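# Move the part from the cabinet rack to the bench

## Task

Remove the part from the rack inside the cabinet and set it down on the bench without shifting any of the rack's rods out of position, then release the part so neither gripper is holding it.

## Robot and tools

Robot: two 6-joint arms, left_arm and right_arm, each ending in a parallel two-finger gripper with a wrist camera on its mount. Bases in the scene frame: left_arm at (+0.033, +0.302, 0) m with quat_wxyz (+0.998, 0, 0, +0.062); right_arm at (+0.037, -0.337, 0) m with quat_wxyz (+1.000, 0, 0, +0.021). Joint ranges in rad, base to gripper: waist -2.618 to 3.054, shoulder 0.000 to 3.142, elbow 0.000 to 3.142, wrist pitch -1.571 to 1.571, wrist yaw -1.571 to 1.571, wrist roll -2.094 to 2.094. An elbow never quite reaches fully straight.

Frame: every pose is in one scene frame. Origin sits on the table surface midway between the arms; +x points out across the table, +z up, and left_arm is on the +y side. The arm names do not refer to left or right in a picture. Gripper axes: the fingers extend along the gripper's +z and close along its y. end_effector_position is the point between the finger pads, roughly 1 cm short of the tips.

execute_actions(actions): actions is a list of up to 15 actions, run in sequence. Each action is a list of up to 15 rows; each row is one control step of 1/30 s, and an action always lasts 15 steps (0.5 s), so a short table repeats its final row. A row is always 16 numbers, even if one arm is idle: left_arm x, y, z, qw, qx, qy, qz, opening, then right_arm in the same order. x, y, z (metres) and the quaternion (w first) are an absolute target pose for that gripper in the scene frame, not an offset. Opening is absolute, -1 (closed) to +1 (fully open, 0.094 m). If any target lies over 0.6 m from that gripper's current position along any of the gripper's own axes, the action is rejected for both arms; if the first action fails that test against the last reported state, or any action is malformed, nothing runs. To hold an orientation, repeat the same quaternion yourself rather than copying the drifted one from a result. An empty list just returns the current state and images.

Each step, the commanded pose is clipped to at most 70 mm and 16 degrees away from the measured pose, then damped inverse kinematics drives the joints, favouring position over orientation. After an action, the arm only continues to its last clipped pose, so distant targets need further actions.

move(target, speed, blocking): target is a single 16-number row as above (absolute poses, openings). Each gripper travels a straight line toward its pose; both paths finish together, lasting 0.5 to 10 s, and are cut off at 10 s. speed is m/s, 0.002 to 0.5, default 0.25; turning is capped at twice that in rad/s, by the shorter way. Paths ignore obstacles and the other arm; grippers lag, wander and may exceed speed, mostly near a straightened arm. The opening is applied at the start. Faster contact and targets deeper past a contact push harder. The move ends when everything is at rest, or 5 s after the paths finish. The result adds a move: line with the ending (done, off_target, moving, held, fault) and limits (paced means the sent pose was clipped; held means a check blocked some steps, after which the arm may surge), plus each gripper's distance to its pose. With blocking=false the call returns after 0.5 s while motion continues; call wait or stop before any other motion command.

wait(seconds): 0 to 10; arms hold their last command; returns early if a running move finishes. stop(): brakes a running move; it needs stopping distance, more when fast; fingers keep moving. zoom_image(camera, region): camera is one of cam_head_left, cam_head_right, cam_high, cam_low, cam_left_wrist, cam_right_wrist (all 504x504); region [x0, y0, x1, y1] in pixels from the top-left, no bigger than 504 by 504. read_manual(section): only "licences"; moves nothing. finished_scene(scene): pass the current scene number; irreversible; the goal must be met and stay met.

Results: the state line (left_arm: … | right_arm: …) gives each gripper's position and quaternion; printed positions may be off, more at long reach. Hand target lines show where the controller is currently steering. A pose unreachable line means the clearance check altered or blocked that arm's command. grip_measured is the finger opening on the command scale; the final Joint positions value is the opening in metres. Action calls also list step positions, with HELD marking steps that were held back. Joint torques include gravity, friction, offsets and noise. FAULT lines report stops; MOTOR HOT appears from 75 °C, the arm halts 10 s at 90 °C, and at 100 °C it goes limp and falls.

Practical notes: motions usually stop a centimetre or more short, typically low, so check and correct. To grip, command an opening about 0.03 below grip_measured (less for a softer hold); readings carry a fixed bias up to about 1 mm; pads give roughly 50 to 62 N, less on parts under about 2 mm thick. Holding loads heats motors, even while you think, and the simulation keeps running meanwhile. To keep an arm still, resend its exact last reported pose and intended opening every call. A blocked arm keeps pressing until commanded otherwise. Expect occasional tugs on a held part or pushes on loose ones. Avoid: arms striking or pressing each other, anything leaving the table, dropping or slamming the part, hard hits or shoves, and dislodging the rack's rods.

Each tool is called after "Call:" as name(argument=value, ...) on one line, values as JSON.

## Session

Call:
execute_actions(actions=[])

Scene clock: 0.00 s.
left_arm: end_effector_position=(+0.3444, +0.3635, +0.3561) grip_measured=+1.000 end_effector_quat_wxyz=(+0.133, +0.785, -0.340, +0.500) | right_arm: end_effector_position=(+0.2981, +0.2232, +0.3622) grip_measured=+1.000 end_effector_quat_wxyz=(-0.498, +0.598, -0.367, +0.510)
Joint positions: left_arm=[ 0.579  1.499  1.766 -1.477  1.051 -1.833  0.094] | right_arm=[ 1.359  2.383  2.368  0.055  1.178 -1.855  0.094]
Joint velocities: left_arm=[ 0.012 -0.007  0.002 -0.066 -0.037 -0.007  0.   ] | right_arm=[ 0.007  0.007 -0.002  0.037  0.037  0.022  0.   ]
Joint torques (N m, as the arm reports them, + toward a larger angle): no reading
Hand target (left_arm): +0.343, +0.361, +0.365; +0.125, +0.777, -0.347, +0.510
Hand target (right_arm): +0.298, +0.222, +0.366; -0.500, +0.597, -0.368, +0.508

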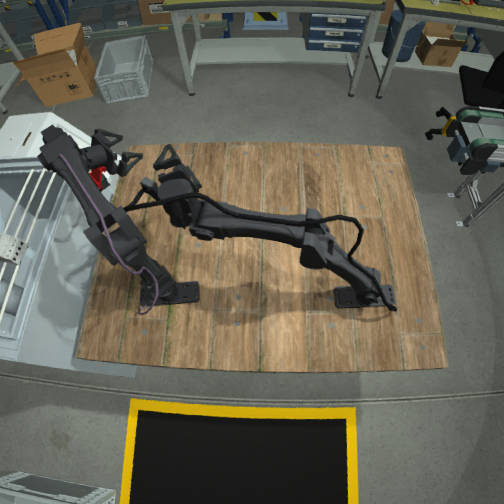

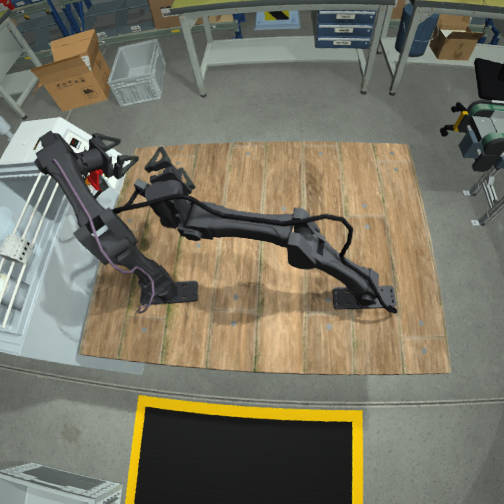

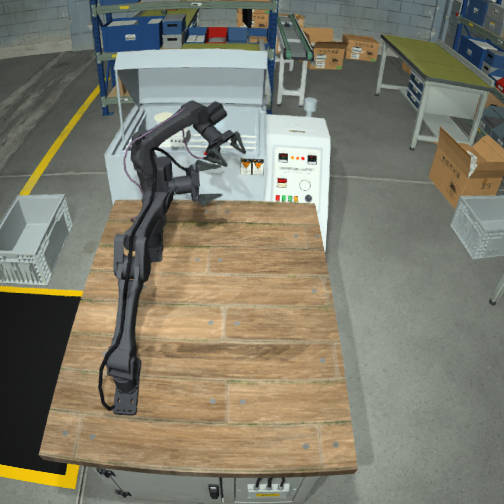

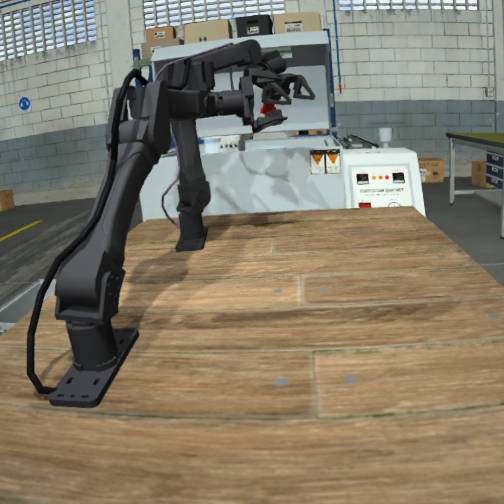

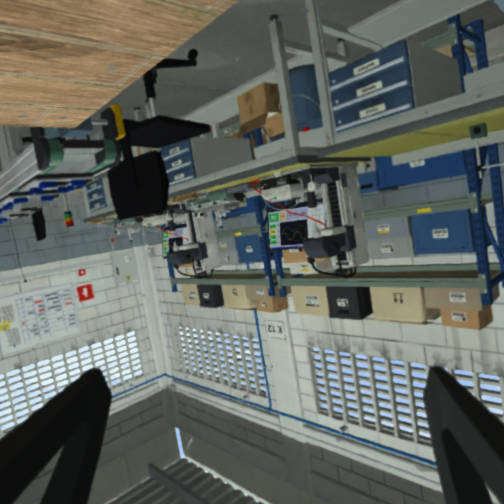

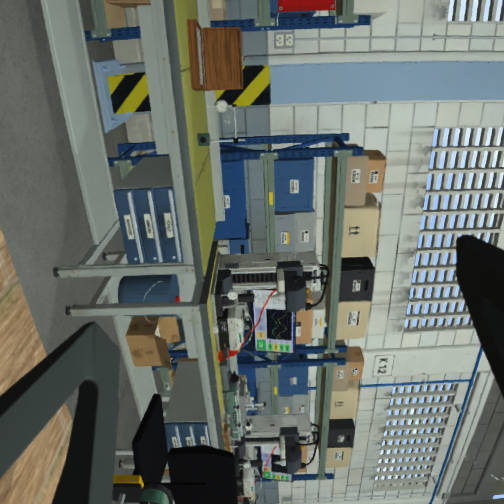

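Call:
move(target=[0.11,0.69,0.40,0.299,-0.641,0.641,0.299,1,0.30,-0.05,0.33,-0.498,0.598,-0.367,0.510,1], speed=0.25)

Scene clock: 10.17 s.
left_arm: end_effector_position=(+0.1217, +0.6943, +0.3854) grip_measured=+1.000 end_effector_quat_wxyz=(+0.280, -0.641, +0.655, +0.284) | right_arm: end_effector_position=(+0.2995, -0.0438, +0.3341) grip_measured=+1.000 end_effector_quat_wxyz=(-0.499, +0.595, -0.367, +0.512)
Joint positions: left_arm=[ 1.12   1.665  2.19  -1.302 -0.235 -0.206  0.094] | right_arm=[ 1.187  1.305  0.881  0.465  1.009 -1.852  0.094]
Joint velocities: left_arm=[-0.007  0.007 -0.007 -0.022 -0.037 -0.022  0.   ] | right_arm=[-0.002  0.002 -0.002 -0.022 -0.037 -0.007  0.   ]
Joint torques (N m, as the arm reports them, + toward a larger angle): left_arm=[ 0.77 -7.75  4.25  2.03 -0.14  0.04] | right_arm=[-0.69 -6.44  5.9   1.55 -0.13  0.08]
Hand target (left_arm): +0.116, +0.693, +0.398; -0.297, +0.639, -0.643, -0.300
Hand target (right_arm): +0.300, -0.049, +0.332; -0.498, +0.598, -0.367, +0.510
Off the commanded pose (left_arm): 0.019 m, 3 deg.
Off the commanded pose (right_arm): 0.007 m, 0 deg.
move: off_target (left_arm); limits=paced

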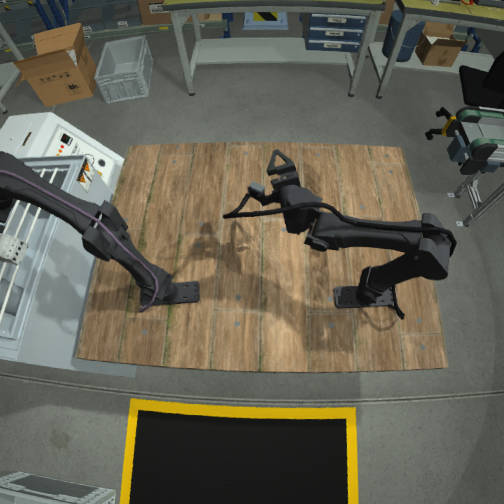

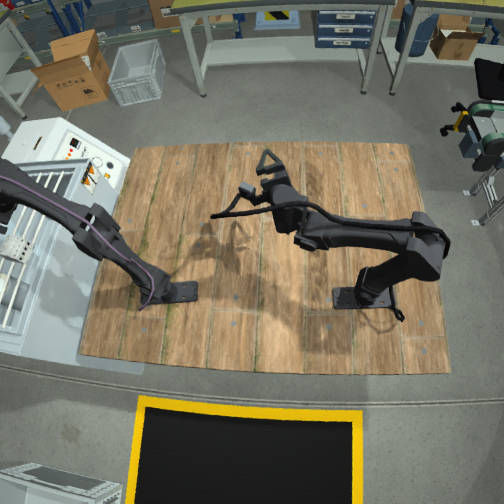

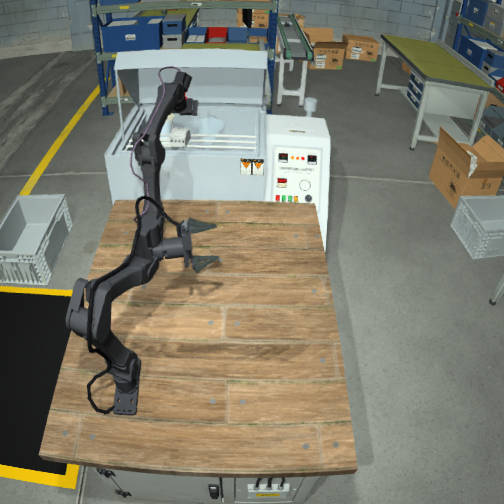

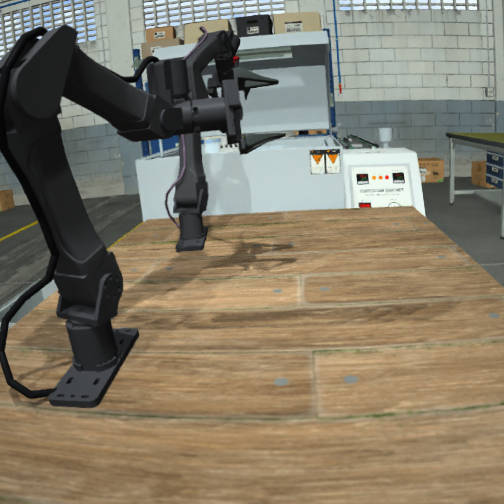

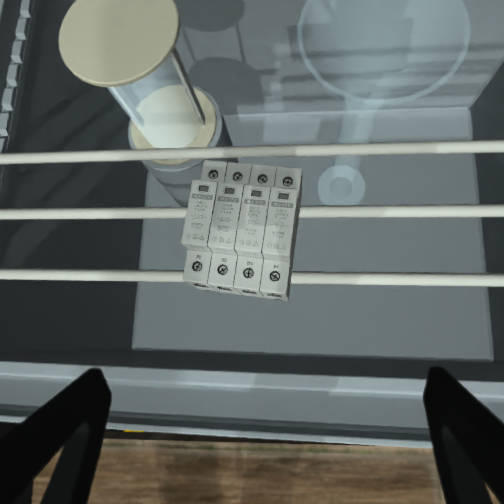

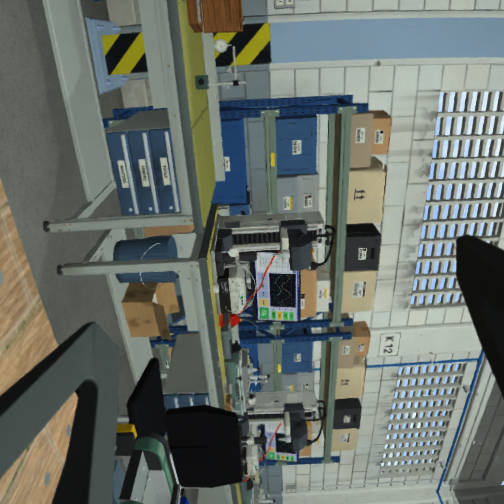

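Call:
move(target=[0.10,0.785,0.29,0.314,-0.607,0.674,0.283,1,0.2995,-0.0438,0.3341,-0.499,0.595,-0.367,0.512,1], speed=0.08)

Scene clock: 18.60 s.
left_arm: end_effector_position=(+0.1028, +0.7790, +0.2816) grip_measured=+1.000 end_effector_quat_wxyz=(+0.300, -0.612, +0.680, +0.272) | right_arm: end_effector_position=(+0.2995, -0.0438, +0.3342) grip_measured=+1.000 end_effector_quat_wxyz=(-0.499, +0.595, -0.367, +0.512)
Joint positions: left_arm=[ 1.284  1.708  1.744 -0.775 -0.045 -0.038  0.094] | right_arm=[ 1.187  1.305  0.881  0.466  1.009 -1.852  0.094]
Joint velocities: left_arm=[-0.007 -0.002 -0.012  0.051 -0.022 -0.037  0.   ] | right_arm=[-0.012 -0.022  0.007  0.022 -0.066 -0.037  0.   ]
Joint torques (N m, as the arm reports them, + toward a larger angle): left_arm=[ 0.56 -7.69  6.89  2.07  0.05  0.04] | right_arm=[ 0.02 -4.71  7.01  1.75 -0.04 -0.01]
Hand target (left_arm): +0.101, +0.784, +0.290; +0.314, -0.606, +0.673, +0.283
Hand target (right_arm): +0.300, -0.044, +0.334; -0.499, +0.595, -0.367, +0.512
Off the commanded pose (left_arm): 0.011 m, 2 deg.
Off the commanded pose (right_arm): 0.000 m, 0 deg.
move: off_target (left_arm)

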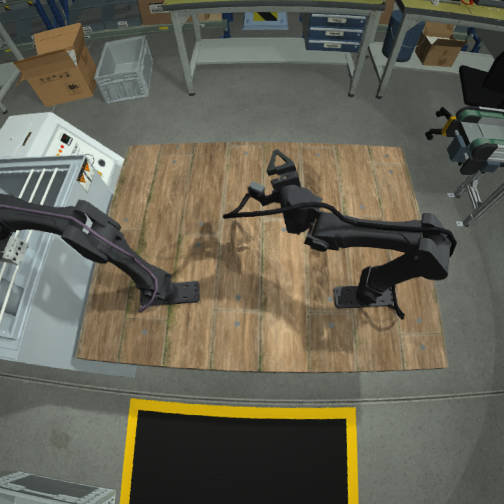

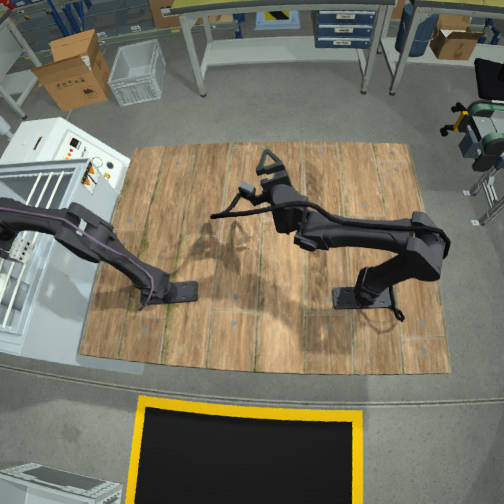

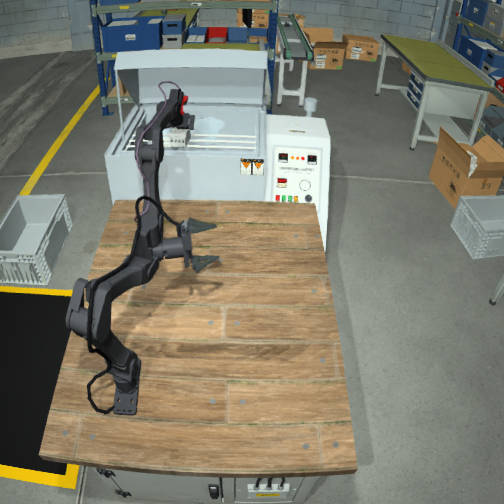

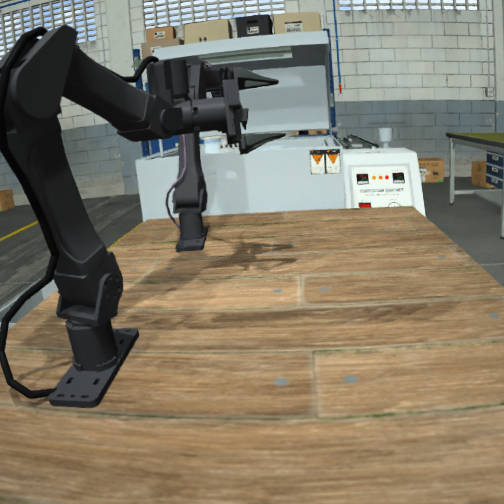

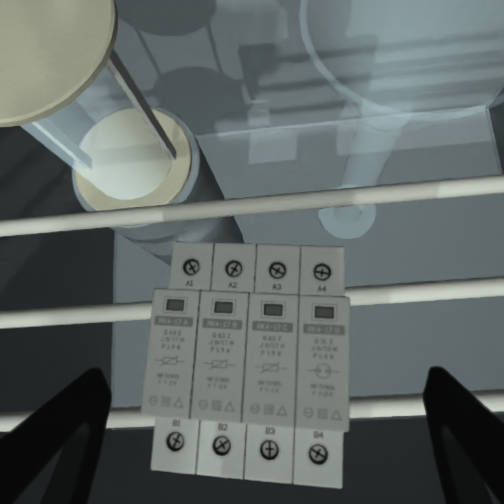

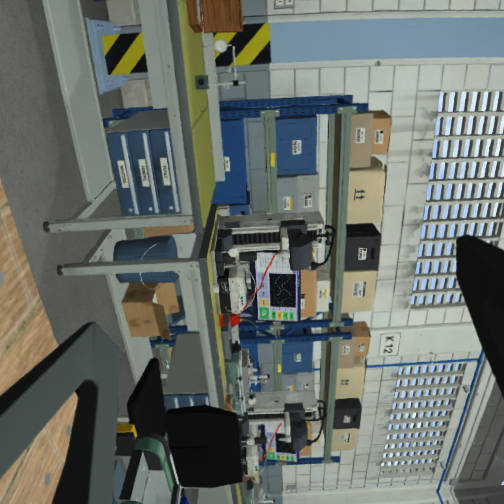

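Call:
move(target=[0.090,0.794,0.262,0.314,-0.607,0.674,0.283,1,0.2995,-0.0438,0.3341,-0.499,0.595,-0.367,0.512,1], speed=0.03)

Scene clock: 24.47 s.
left_arm: end_effector_position=(+0.0926, +0.7879, +0.2593) grip_measured=+1.000 end_effector_quat_wxyz=(+0.304, -0.610, +0.678, +0.274) | right_arm: end_effector_position=(+0.2995, -0.0438, +0.3342) grip_measured=+1.000 end_effector_quat_wxyz=(-0.499, +0.595, -0.367, +0.512)
Joint positions: left_arm=[ 1.317  1.708  1.645 -0.665 -0.02  -0.016  0.094] | right_arm=[ 1.187  1.305  0.881  0.466  1.009 -1.852  0.094]
Joint velocities: left_arm=[-0.007  0.007  0.017 -0.066 -0.022 -0.051  0.   ] | right_arm=[-0.017 -0.022  0.017 -0.081  0.037 -0.051  0.   ]
Joint torques (N m, as the arm reports them, + toward a larger angle): left_arm=[ 0.67 -7.21  6.76  2.07  0.08  0.04] | right_arm=[ 0.02 -4.71  7.01  1.74 -0.03 -0.01]
Hand target (left_arm): +0.090, +0.794, +0.262; +0.313, -0.607, +0.674, +0.283
Hand target (right_arm): +0.300, -0.044, +0.334; -0.499, +0.595, -0.367, +0.512
Off the commanded pose (left_arm): 0.007 m, 2 deg.
Off the commanded pose (right_arm): 0.000 m, 0 deg.
move: done

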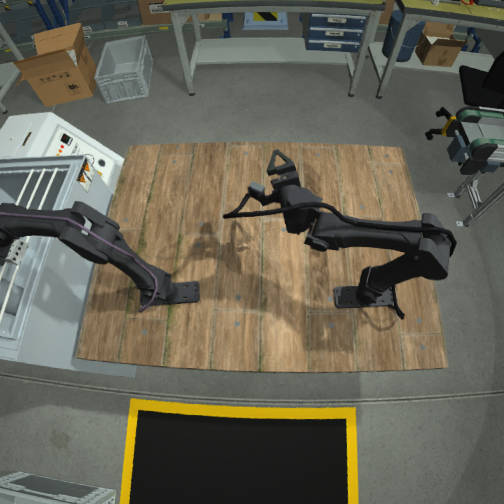

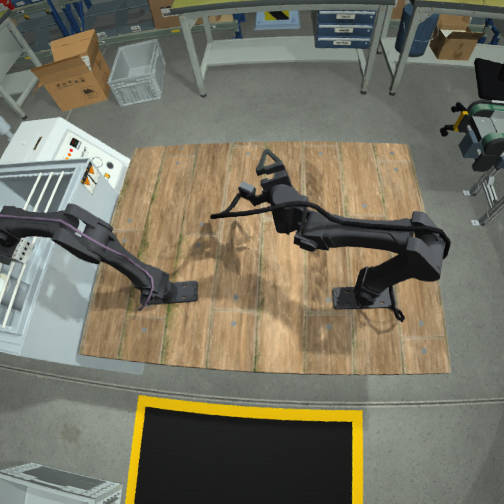

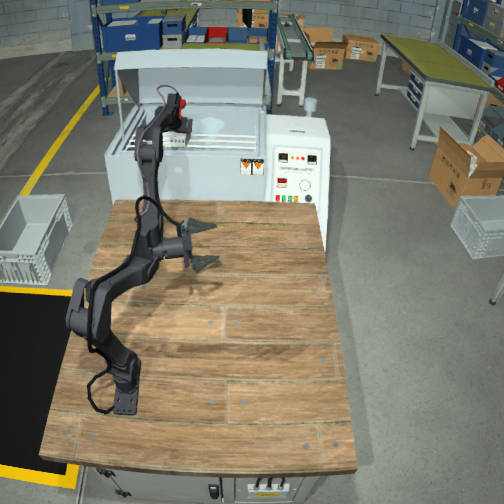

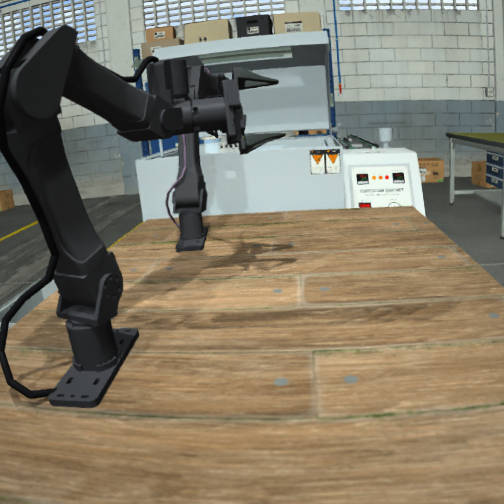

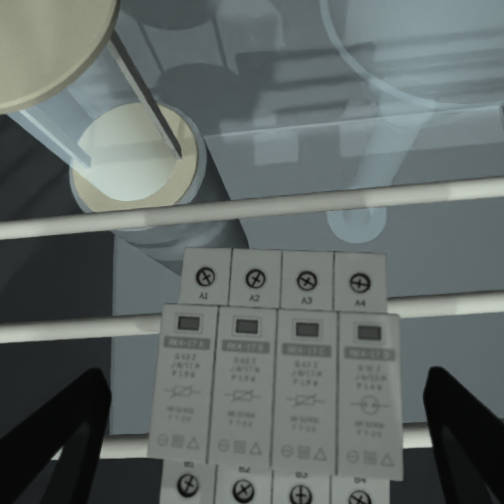

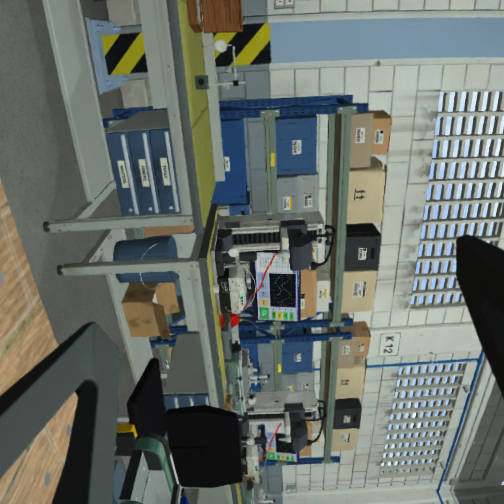

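Call:
move(target=[0.099,0.793,0.232,0.314,-0.607,0.674,0.283,1,0.2995,-0.0438,0.3341,-0.499,0.595,-0.367,0.512,1], speed=0.03)

Scene clock: 28.13 s.
left_arm: end_effector_position=(+0.0952, +0.7878, +0.2217) grip_measured=+1.000 end_effector_quat_wxyz=(+0.296, -0.613, +0.682, +0.268) | right_arm: end_effector_position=(+0.2995, -0.0438, +0.3342) grip_measured=+1.000 end_effector_quat_wxyz=(-0.499, +0.595, -0.367, +0.512)
Joint positions: left_arm=[ 1.309  1.708  1.51  -0.551 -0.025 -0.02   0.094] | right_arm=[ 1.187  1.305  0.881  0.466  1.009 -1.852  0.094]
Joint velocities: left_arm=[ 0.007 -0.002 -0.002  0.066  0.007 -0.007  0.   ] | right_arm=[-0.002  0.002 -0.017 -0.007 -0.037  0.051  0.   ]
Joint torques (N m, as the arm reports them, + toward a larger angle): left_arm=[-0.76 -8.14  6.95  2.04 -0.07 -0.06] | right_arm=[ 0.02 -4.71  7.01  1.74 -0.04 -0.01]
Hand target (left_arm): +0.099, +0.792, +0.232; +0.313, -0.607, +0.674, +0.282
Hand target (right_arm): +0.300, -0.044, +0.334; -0.499, +0.595, -0.367, +0.512
Off the commanded pose (left_arm): 0.012 m, 3 deg.
Off the commanded pose (right_arm): 0.000 m, 0 deg.
move: off_target (left_arm)

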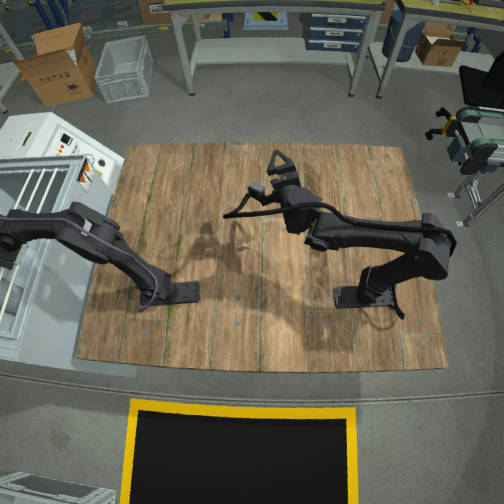

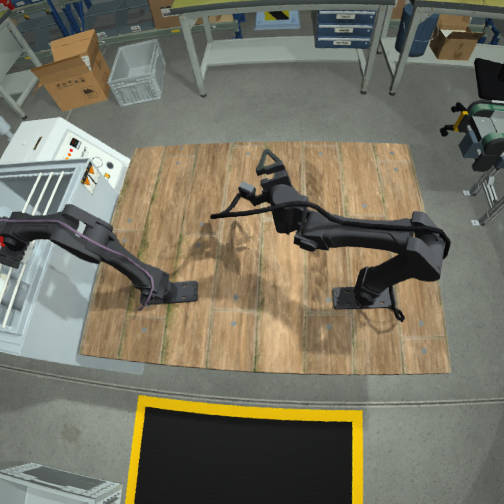

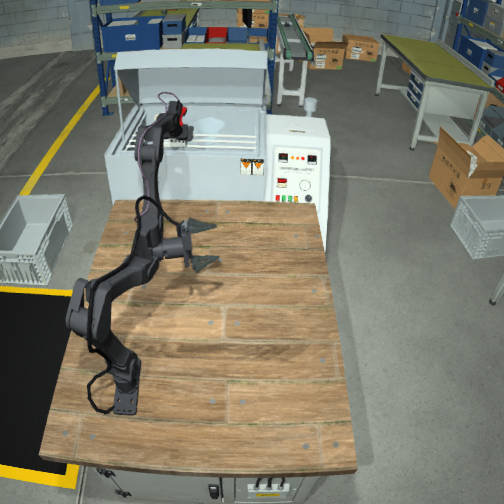

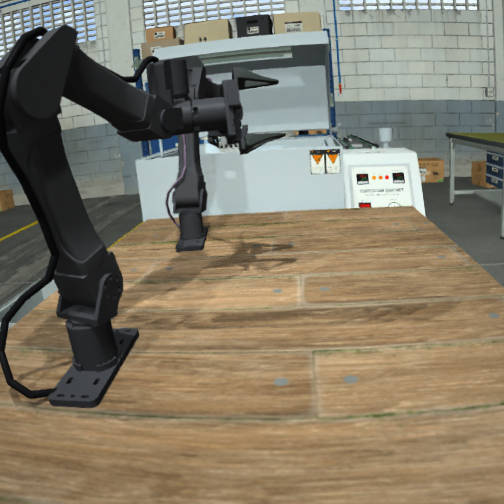

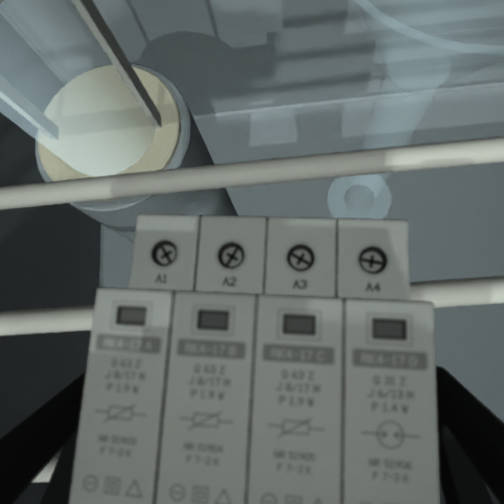

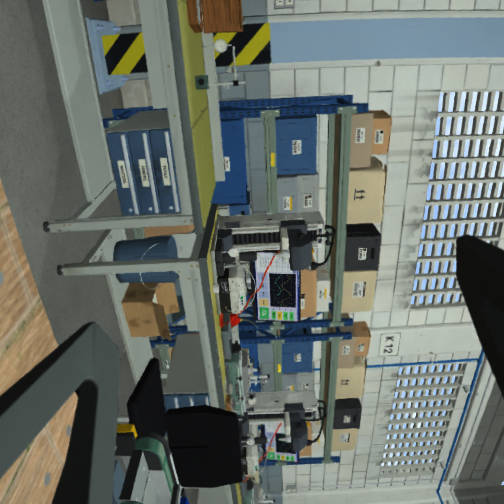

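Call:
execute_actions(actions=[[[0.099,0.793,0.232,0.314,-0.607,0.674,0.283,0.9,0.2995,-0.0438,0.3341,-0.499,0.595,-0.367,0.512,1],[0.099,0.793,0.232,0.314,-0.607,0.674,0.283,0.82,0.2995,-0.0438,0.3341,-0.499,0.595,-0.367,0.512,1],[0.099,0.793,0.232,0.314,-0.607,0.674,0.283,0.75,0.2995,-0.0438,0.3341,-0.499,0.595,-0.367,0.512,1],[0.099,0.793,0.232,0.314,-0.607,0.674,0.283,0.70,0.2995,-0.0438,0.3341,-0.499,0.595,-0.367,0.512,1],[0.099,0.793,0.232,0.314,-0.607,0.674,0.283,0.66,0.2995,-0.0438,0.3341,-0.499,0.595,-0.367,0.512,1],[0.099,0.793,0.232,0.314,-0.607,0.674,0.283,0.63,0.2995,-0.0438,0.3341,-0.499,0.595,-0.367,0.512,1],[0.099,0.793,0.232,0.314,-0.607,0.674,0.283,0.61,0.2995,-0.0438,0.3341,-0.499,0.595,-0.367,0.512,1],[0.099,0.793,0.232,0.314,-0.607,0.674,0.283,0.595,0.2995,-0.0438,0.3341,-0.499,0.595,-0.367,0.512,1],[0.099,0.793,0.232,0.314,-0.607,0.674,0.283,0.58,0.2995,-0.0438,0.3341,-0.499,0.595,-0.367,0.512,1],[0.099,0.793,0.232,0.314,-0.607,0.674,0.283,0.565,0.2995,-0.0438,0.3341,-0.499,0.595,-0.367,0.512,1],[0.099,0.793,0.232,0.314,-0.607,0.674,0.283,0.55,0.2995,-0.0438,0.3341,-0.499,0.595,-0.367,0.512,1],[0.099,0.793,0.232,0.314,-0.607,0.674,0.283,0.535,0.2995,-0.0438,0.3341,-0.499,0.595,-0.367,0.512,1],[0.099,0.793,0.232,0.314,-0.607,0.674,0.283,0.52,0.2995,-0.0438,0.3341,-0.499,0.595,-0.367,0.512,1]]])

Scene clock: 42.03 s.
left_arm: end_effector_position=(+0.0962, +0.7891, +0.2233) grip_measured=+0.546 end_effector_quat_wxyz=(+0.299, -0.611, +0.681, +0.271) | right_arm: end_effector_position=(+0.2995, -0.0438, +0.3342) grip_measured=+1.000 end_effector_quat_wxyz=(-0.499, +0.595, -0.367, +0.512)
Joint positions: left_arm=[ 1.307  1.708  1.51  -0.543 -0.026 -0.021  0.073] | right_arm=[ 1.187  1.305  0.881  0.466  1.009 -1.852  0.094]
Joint velocities: left_arm=[ 0.007  0.002 -0.022 -0.007  0.051 -0.066  0.001] | right_arm=[ 0.032 -0.002 -0.017 -0.066  0.022 -0.007  0.   ]
Joint torques (N m, as the arm reports them, + toward a larger angle): left_arm=[-0.65 -8.1   7.07  2.09 -0.04 -0.06] | right_arm=[ 0.03 -4.71  7.02  1.74 -0.04 -0.01]
Hand target (left_arm): +0.099, +0.793, +0.232; +0.314, -0.606, +0.674, +0.283
Hand target (right_arm): +0.300, -0.044, +0.334; -0.499, +0.595, -0.367, +0.512
Off the commanded pose (left_arm): 0.010 m, 2 deg.
Off the commanded pose (right_arm): 0.000 m, 0 deg.
Step readings (end_effector_position):
0: left_arm (+0.0953, +0.7891, +0.2231) | right_arm (+0.2995, -0.0438, +0.3342)
1: left_arm (+0.0953, +0.7891, +0.2231) | right_arm (+0.2995, -0.0438, +0.3342)
2: left_arm (+0.0953, +0.7891, +0.2231) | right_arm (+0.2995, -0.0438, +0.3342)
4: left_arm (+0.0953, +0.7891, +0.2231) | right_arm (+0.2995, -0.0438, +0.3342)
8: left_arm (+0.0955, +0.7892, +0.2232) | right_arm (+0.2995, -0.0438, +0.3342)
15: end_effector_position above

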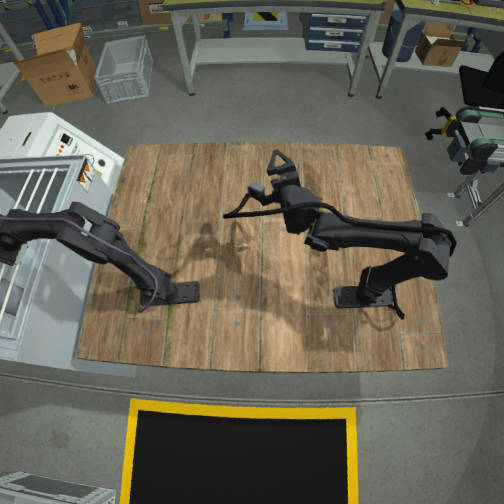

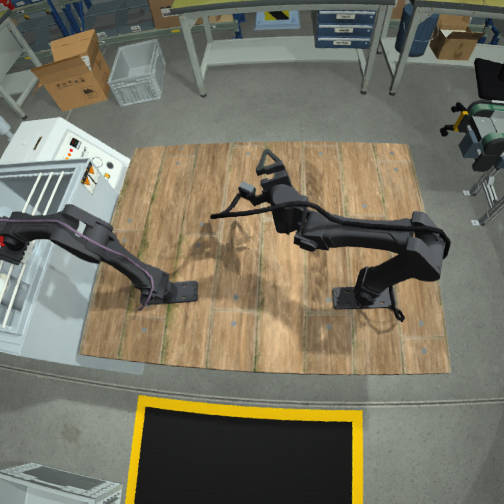

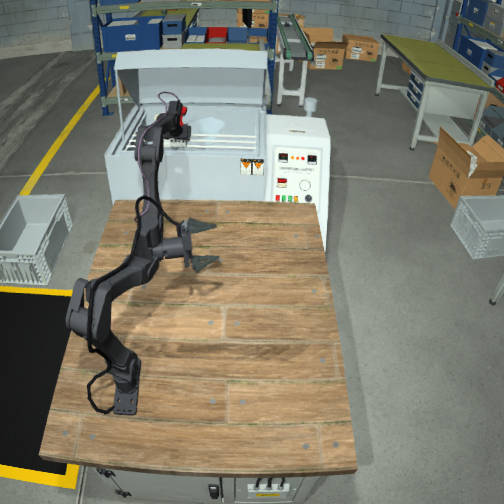

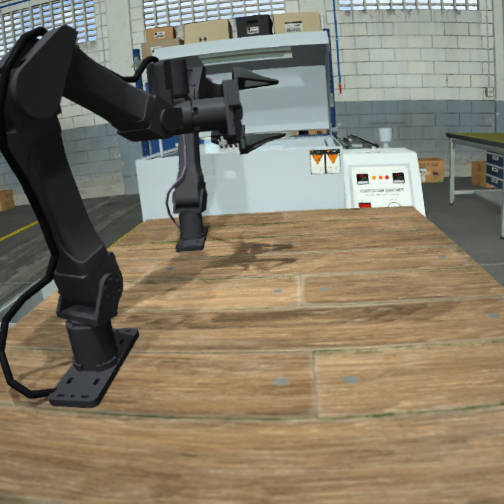

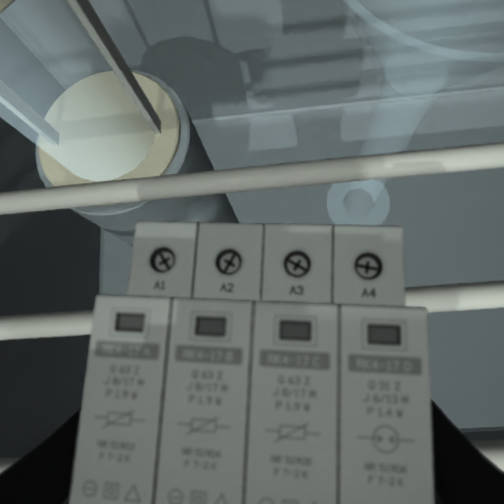

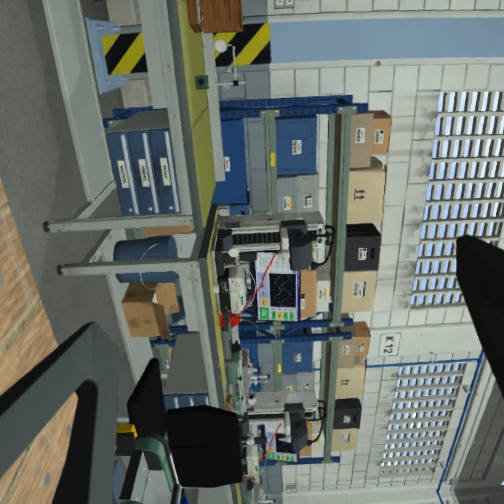

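Call:
execute_actions(actions=[[[0.099,0.7937,0.2355,0.3175,-0.6053,0.6722,0.2861,0.5,0.2995,-0.0438,0.3341,-0.499,0.595,-0.367,0.512,1],[0.099,0.7943,0.239,0.3209,-0.6037,0.6704,0.2891,0.5,0.2995,-0.0438,0.3341,-0.499,0.595,-0.367,0.512,1],[0.099,0.795,0.2425,0.3244,-0.602,0.6686,0.2922,0.5,0.2995,-0.0438,0.3341,-0.499,0.595,-0.367,0.512,1],[0.099,0.7957,0.246,0.3279,-0.6003,0.6668,0.2953,0.5,0.2995,-0.0438,0.3341,-0.499,0.595,-0.367,0.512,1],[0.099,0.7963,0.2495,0.3313,-0.5987,0.665,0.2983,0.5,0.2995,-0.0438,0.3341,-0.499,0.595,-0.367,0.512,1],[0.099,0.797,0.253,0.3348,-0.597,0.6632,0.3014,0.5,0.2995,-0.0438,0.3341,-0.499,0.595,-0.367,0.512,1],[0.099,0.7977,0.2565,0.3383,-0.5953,0.6614,0.3045,0.5,0.2995,-0.0438,0.3341,-0.499,0.595,-0.367,0.512,1],[0.099,0.7983,0.26,0.3417,-0.5937,0.6596,0.3075,0.5,0.2995,-0.0438,0.3341,-0.499,0.595,-0.367,0.512,1],[0.099,0.799,0.2635,0.3452,-0.592,0.6578,0.3106,0.5,0.2995,-0.0438,0.3341,-0.499,0.595,-0.367,0.512,1],[0.099,0.7997,0.267,0.3487,-0.5903,0.656,0.3137,0.5,0.2995,-0.0438,0.3341,-0.499,0.595,-0.367,0.512,1],[0.099,0.8003,0.2705,0.3521,-0.5887,0.6542,0.3167,0.5,0.2995,-0.0438,0.3341,-0.499,0.595,-0.367,0.512,1],[0.099,0.801,0.274,0.3556,-0.587,0.6524,0.3198,0.5,0.2995,-0.0438,0.3341,-0.499,0.595,-0.367,0.512,1],[0.099,0.8017,0.2775,0.3591,-0.5853,0.6506,0.3229,0.5,0.2995,-0.0438,0.3341,-0.499,0.595,-0.367,0.512,1],[0.099,0.8023,0.281,0.3625,-0.5837,0.6488,0.3259,0.5,0.2995,-0.0438,0.3341,-0.499,0.595,-0.367,0.512,1],[0.099,0.803,0.2845,0.366,-0.582,0.647,0.329,0.5,0.2995,-0.0438,0.3341,-0.499,0.595,-0.367,0.512,1]],[[0.099,0.803,0.288,0.368,-0.581,0.646,0.331,0.5,0.2995,-0.0438,0.3341,-0.499,0.595,-0.367,0.512,1],[0.099,0.803,0.291,0.370,-0.580,0.645,0.333,0.5,0.2995,-0.0438,0.3341,-0.499,0.595,-0.367,0.512,1],[0.099,0.803,0.294,0.372,-0.579,0.644,0.335,0.5,0.2995,-0.0438,0.3341,-0.499,0.595,-0.367,0.512,1],[0.099,0.803,0.297,0.374,-0.578,0.643,0.337,0.5,0.2995,-0.0438,0.3341,-0.499,0.595,-0.367,0.512,1],[0.099,0.803,0.300,0.376,-0.577,0.642,0.338,0.5,0.2995,-0.0438,0.3341,-0.499,0.595,-0.367,0.512,1],[0.099,0.802,0.303,0.376,-0.577,0.642,0.338,0.5,0.2995,-0.0438,0.3341,-0.499,0.595,-0.367,0.512,1],[0.099,0.801,0.306,0.376,-0.577,0.642,0.338,0.5,0.2995,-0.0438,0.3341,-0.499,0.595,-0.367,0.512,1],[0.099,0.800,0.309,0.376,-0.577,0.642,0.338,0.5,0.2995,-0.0438,0.3341,-0.499,0.595,-0.367,0.512,1],[0.099,0.799,0.312,0.376,-0.577,0.642,0.338,0.5,0.2995,-0.0438,0.3341,-0.499,0.595,-0.367,0.512,1],[0.099,0.798,0.315,0.376,-0.577,0.642,0.338,0.5,0.2995,-0.0438,0.3341,-0.499,0.595,-0.367,0.512,1],[0.099,0.797,0.318,0.376,-0.577,0.642,0.338,0.5,0.2995,-0.0438,0.3341,-0.499,0.595,-0.367,0.512,1],[0.099,0.796,0.321,0.376,-0.577,0.642,0.338,0.5,0.2995,-0.0438,0.3341,-0.499,0.595,-0.367,0.512,1],[0.099,0.795,0.324,0.376,-0.577,0.642,0.338,0.5,0.2995,-0.0438,0.3341,-0.499,0.595,-0.367,0.512,1],[0.099,0.794,0.327,0.376,-0.577,0.642,0.338,0.5,0.2995,-0.0438,0.3341,-0.499,0.595,-0.367,0.512,1],[0.099,0.793,0.330,0.376,-0.577,0.642,0.338,0.5,0.2995,-0.0438,0.3341,-0.499,0.595,-0.367,0.512,1]]])

Scene clock: 62.90 s.
left_arm: end_effector_position=(+0.0942, +0.7777, +0.2373) grip_measured=+0.546 end_effector_quat_wxyz=(+0.301, -0.611, +0.679, +0.273) | right_arm: end_effector_position=(+0.2995, -0.0438, +0.3342) grip_measured=+1.000 end_effector_quat_wxyz=(-0.499, +0.595, -0.367, +0.512)
Joint positions: left_arm=[ 1.307  1.663  1.51  -0.582 -0.028 -0.021  0.073] | right_arm=[ 1.187  1.305  0.881  0.466  1.009 -1.852  0.094]
Joint velocities: left_arm=[ 0.002 -0.081  0.002 -0.198  0.051 -0.022 -0.   ] | right_arm=[-0.007 -0.002 -0.012  0.007 -0.007 -0.066  0.   ]
Joint torques (N m, as the arm reports them, + toward a larger angle): left_arm=[ -0.54 -11.68  14.22   2.69  -0.08   0.  ] | right_arm=[ 0.02 -4.71  7.01  1.74 -0.04 -0.01]
Hand target (left_arm): +0.097, +0.784, +0.321; +0.375, -0.577, +0.642, +0.338
Hand target (right_arm): +0.300, -0.044, +0.334; -0.499, +0.595, -0.367, +0.512
Off the commanded pose (left_arm): 0.094 m, 13 deg; position clipped at the last step of the last action.
Off the commanded pose (right_arm): 0.000 m, 0 deg.
Step readings (end_effector_position; steps 1 to 15: 1st action; 16 to 30: 2nd action):
0: left_arm (+0.0962, +0.7891, +0.2233) | right_arm (+0.2995, -0.0438, +0.3342)
1: left_arm (+0.0962, +0.7891, +0.2233) | right_arm (+0.2995, -0.0438, +0.3342)
2: left_arm (+0.0962, +0.7891, +0.2233) | right_arm (+0.2995, -0.0438, +0.3342)
4: left_arm (+0.0962, +0.7892, +0.2233) | right_arm (+0.2995, -0.0438, +0.3342)
8: left_arm (+0.0963, +0.7894, +0.2235) | right_arm (+0.2995, -0.0438, +0.3342)
15: left_arm (+0.0963, +0.7899, +0.2248) | right_arm (+0.2995, -0.0438, +0.3342)
16: left_arm (+0.0962, +0.7898, +0.2251) | right_arm (+0.2995, -0.0438, +0.3342)
17: left_arm (+0.0962, +0.7897, +0.2255) | right_arm (+0.2995, -0.0438, +0.3342)
19: left_arm (+0.0961, +0.7894, +0.2271) | right_arm (+0.2995, -0.0438, +0.3342)
23: left_arm (+0.0958, +0.7873, +0.2325) | right_arm (+0.2995, -0.0438, +0.3342)
30: end_effector_position above

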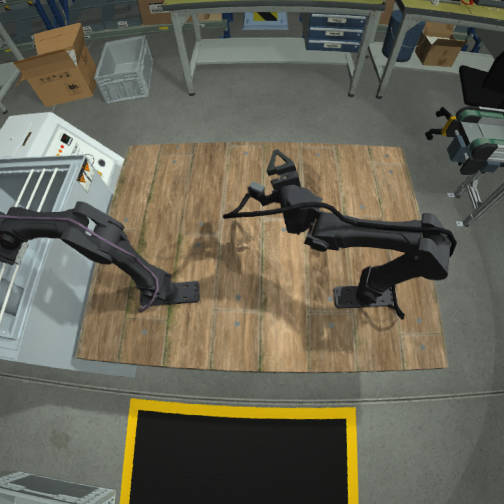

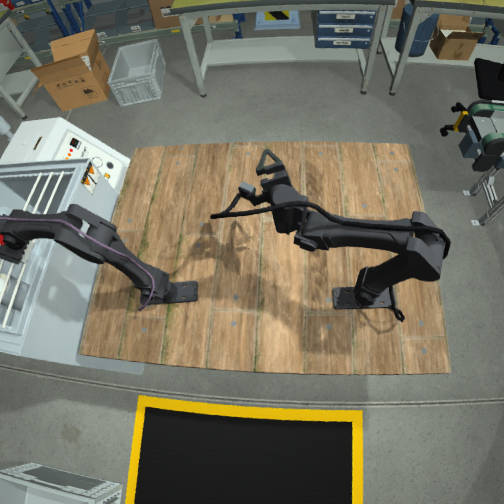

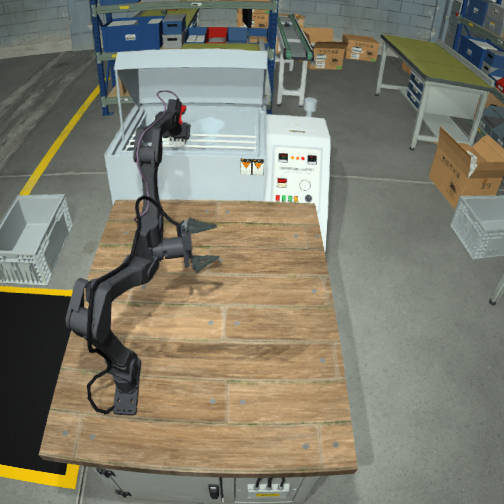

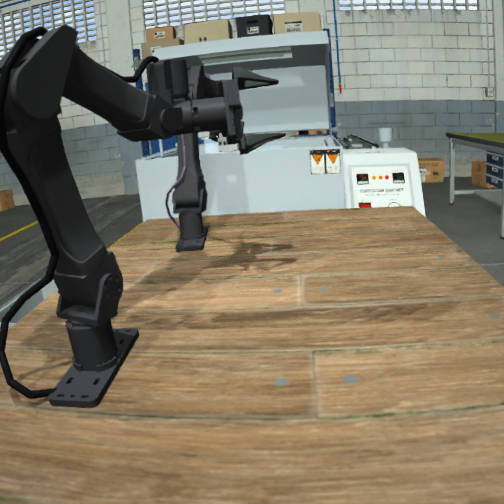

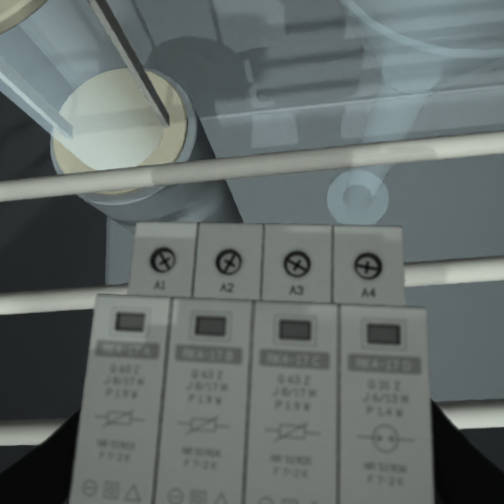

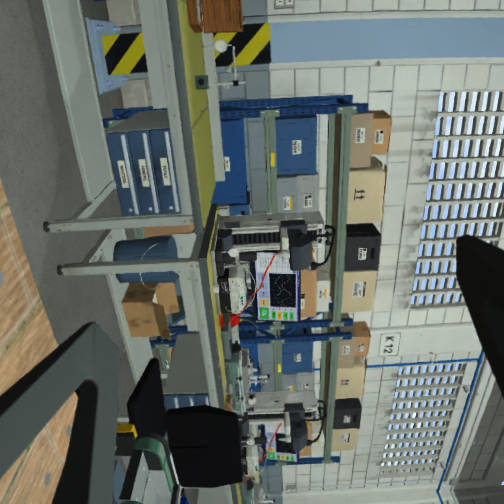

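Call:
execute_actions(actions=[[[0.099,0.790,0.324,0.379,-0.575,0.640,0.341,0.5,0.2995,-0.0438,0.3341,-0.499,0.595,-0.367,0.512,1],[0.099,0.788,0.328,0.382,-0.5735,0.638,0.3435,0.5,0.2995,-0.0438,0.3341,-0.499,0.595,-0.367,0.512,1],[0.099,0.786,0.333,0.385,-0.572,0.636,0.346,0.5,0.2995,-0.0438,0.3341,-0.499,0.595,-0.367,0.512,1],[0.099,0.784,0.337,0.388,-0.570,0.634,0.349,0.5,0.2995,-0.0438,0.3341,-0.499,0.595,-0.367,0.512,1],[0.099,0.782,0.342,0.391,-0.568,0.632,0.352,0.5,0.2995,-0.0438,0.3341,-0.499,0.595,-0.367,0.512,1],[0.099,0.780,0.346,0.394,-0.5665,0.630,0.354,0.5,0.2995,-0.0438,0.3341,-0.499,0.595,-0.367,0.512,1],[0.099,0.777,0.351,0.397,-0.565,0.628,0.357,0.5,0.2995,-0.0438,0.3341,-0.499,0.595,-0.367,0.512,1],[0.099,0.775,0.355,0.400,-0.563,0.626,0.360,0.5,0.2995,-0.0438,0.3341,-0.499,0.595,-0.367,0.512,1],[0.099,0.773,0.360,0.403,-0.561,0.624,0.363,0.5,0.2995,-0.0438,0.3341,-0.499,0.595,-0.367,0.512,1],[0.099,0.770,0.364,0.406,-0.5595,0.622,0.365,0.5,0.2995,-0.0438,0.3341,-0.499,0.595,-0.367,0.512,1],[0.099,0.768,0.369,0.409,-0.558,0.620,0.368,0.5,0.2995,-0.0438,0.3341,-0.499,0.595,-0.367,0.512,1],[0.099,0.765,0.373,0.412,-0.556,0.618,0.371,0.5,0.2995,-0.0438,0.3341,-0.499,0.595,-0.367,0.512,1],[0.099,0.762,0.378,0.415,-0.554,0.616,0.374,0.5,0.2995,-0.0438,0.3341,-0.499,0.595,-0.367,0.512,1],[0.099,0.760,0.383,0.418,-0.5525,0.614,0.376,0.5,0.2995,-0.0438,0.3341,-0.499,0.595,-0.367,0.512,1],[0.099,0.757,0.388,0.421,-0.551,0.612,0.379,0.5,0.2995,-0.0438,0.3341,-0.499,0.595,-0.367,0.512,1]],[[0.099,0.757,0.388,0.421,-0.551,0.612,0.379,0.5,0.2995,-0.0438,0.3341,-0.499,0.595,-0.367,0.512,1]]])

Scene clock: 71.63 s.
left_arm: end_effector_position=(+0.0947, +0.7444, +0.3105) grip_measured=+0.546 end_effector_quat_wxyz=(+0.347, -0.588, +0.658, +0.318) | right_arm: end_effector_position=(+0.2995, -0.0438, +0.3342) grip_measured=+1.000 end_effector_quat_wxyz=(-0.499, +0.595, -0.367, +0.512)
Joint positions: left_arm=[ 1.287  1.486  1.517 -0.622 -0.051 -0.021  0.073] | right_arm=[ 1.187  1.305  0.881  0.466  1.009 -1.852  0.094]
Joint velocities: left_arm=[-0.002  0.007  0.002  0.051  0.007  0.022 -0.   ] | right_arm=[-0.002 -0.007  0.007 -0.022  0.022 -0.066  0.   ]
Joint torques (N m, as the arm reports them, + toward a larger angle): left_arm=[-0.69 -8.88 13.69  2.9  -0.1  -0.04] | right_arm=[ 0.03 -4.71  7.02  1.74 -0.04 -0.01]
Hand target (left_arm): +0.097, +0.747, +0.387; +0.420, -0.551, +0.613, +0.379
Hand target (right_arm): +0.300, -0.044, +0.334; -0.499, +0.595, -0.367, +0.512
Off the commanded pose (left_arm): 0.079 m, 13 deg.
Off the commanded pose (right_arm): 0.000 m, 0 deg.
Step readings (end_effector_position; steps 1 to 15: 1st action; 16 to 30: 2nd action):
0: left_arm (+0.0935, +0.7730, +0.2381) | right_arm (+0.2995, -0.0438, +0.3342)
1: left_arm (+0.0934, +0.7728, +0.2386) | right_arm (+0.2995, -0.0438, +0.3342)
2: left_arm (+0.0933, +0.7724, +0.2395) | right_arm (+0.2995, -0.0438, +0.3342)
4: left_arm (+0.0930, +0.7710, +0.2444) | right_arm (+0.2995, -0.0438, +0.3342)
8: left_arm (+0.0920, +0.7649, +0.2648) | right_arm (+0.2995, -0.0438, +0.3342)
15: left_arm (+0.0943, +0.7505, +0.3021) | right_arm (+0.2995, -0.0438, +0.3342)
16: left_arm (+0.0948, +0.7488, +0.3054) | right_arm (+0.2995, -0.0438, +0.3342)
17: left_arm (+0.0951, +0.7475, +0.3081) | right_arm (+0.2995, -0.0438, +0.3342)
19: left_arm (+0.0956, +0.7460, +0.3116) | right_arm (+0.2995, -0.0438, +0.3342)
23: left_arm (+0.0952, +0.7456, +0.3124) | right_arm (+0.2995, -0.0438, +0.3342)
30: end_effector_position above

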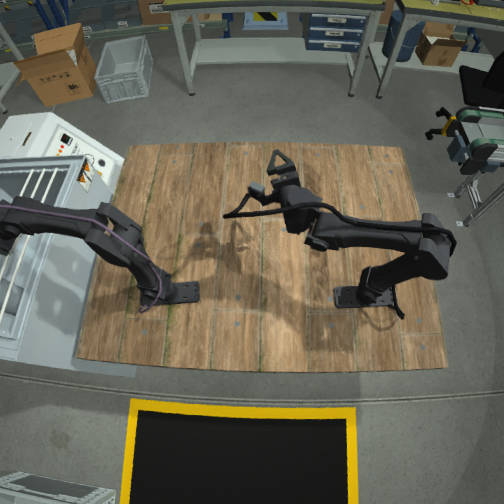

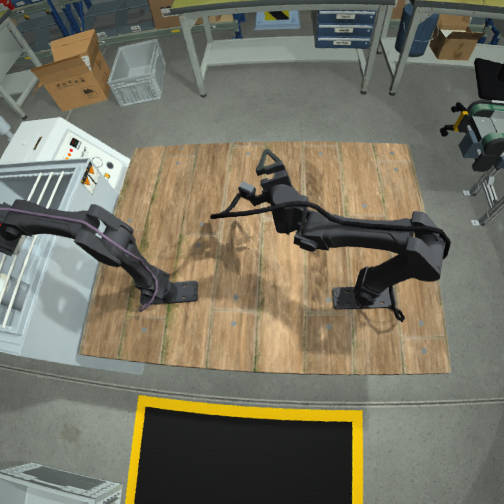

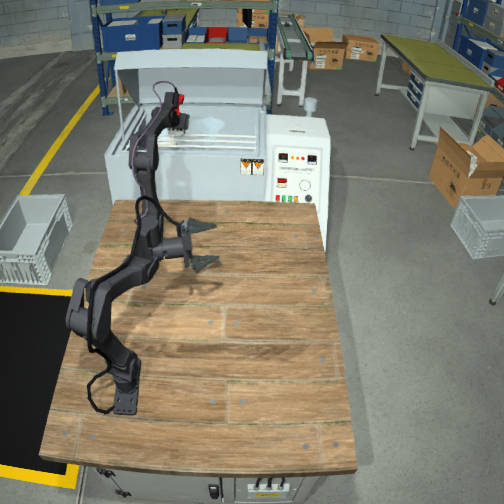

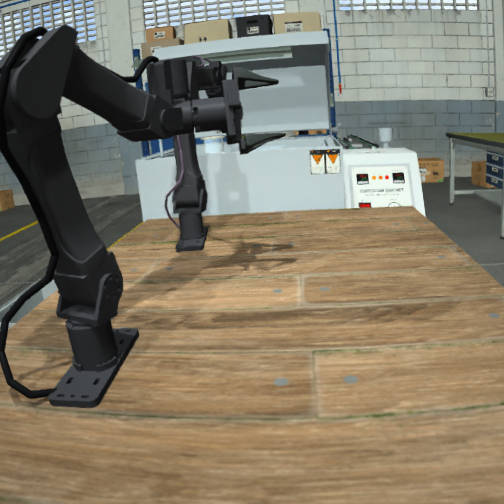

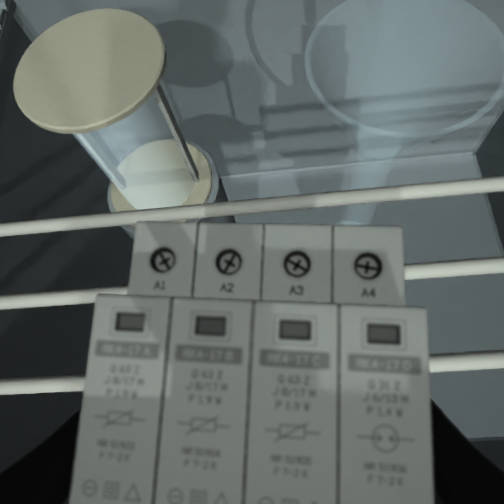

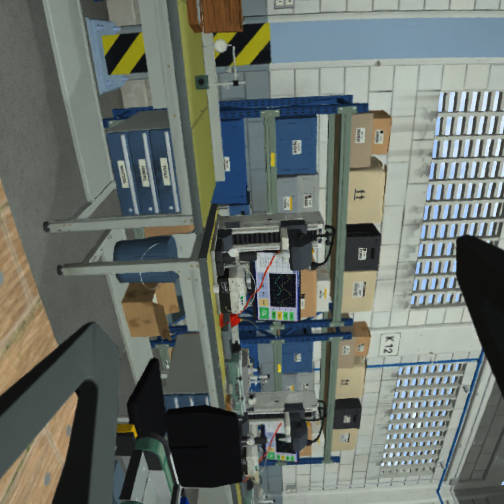

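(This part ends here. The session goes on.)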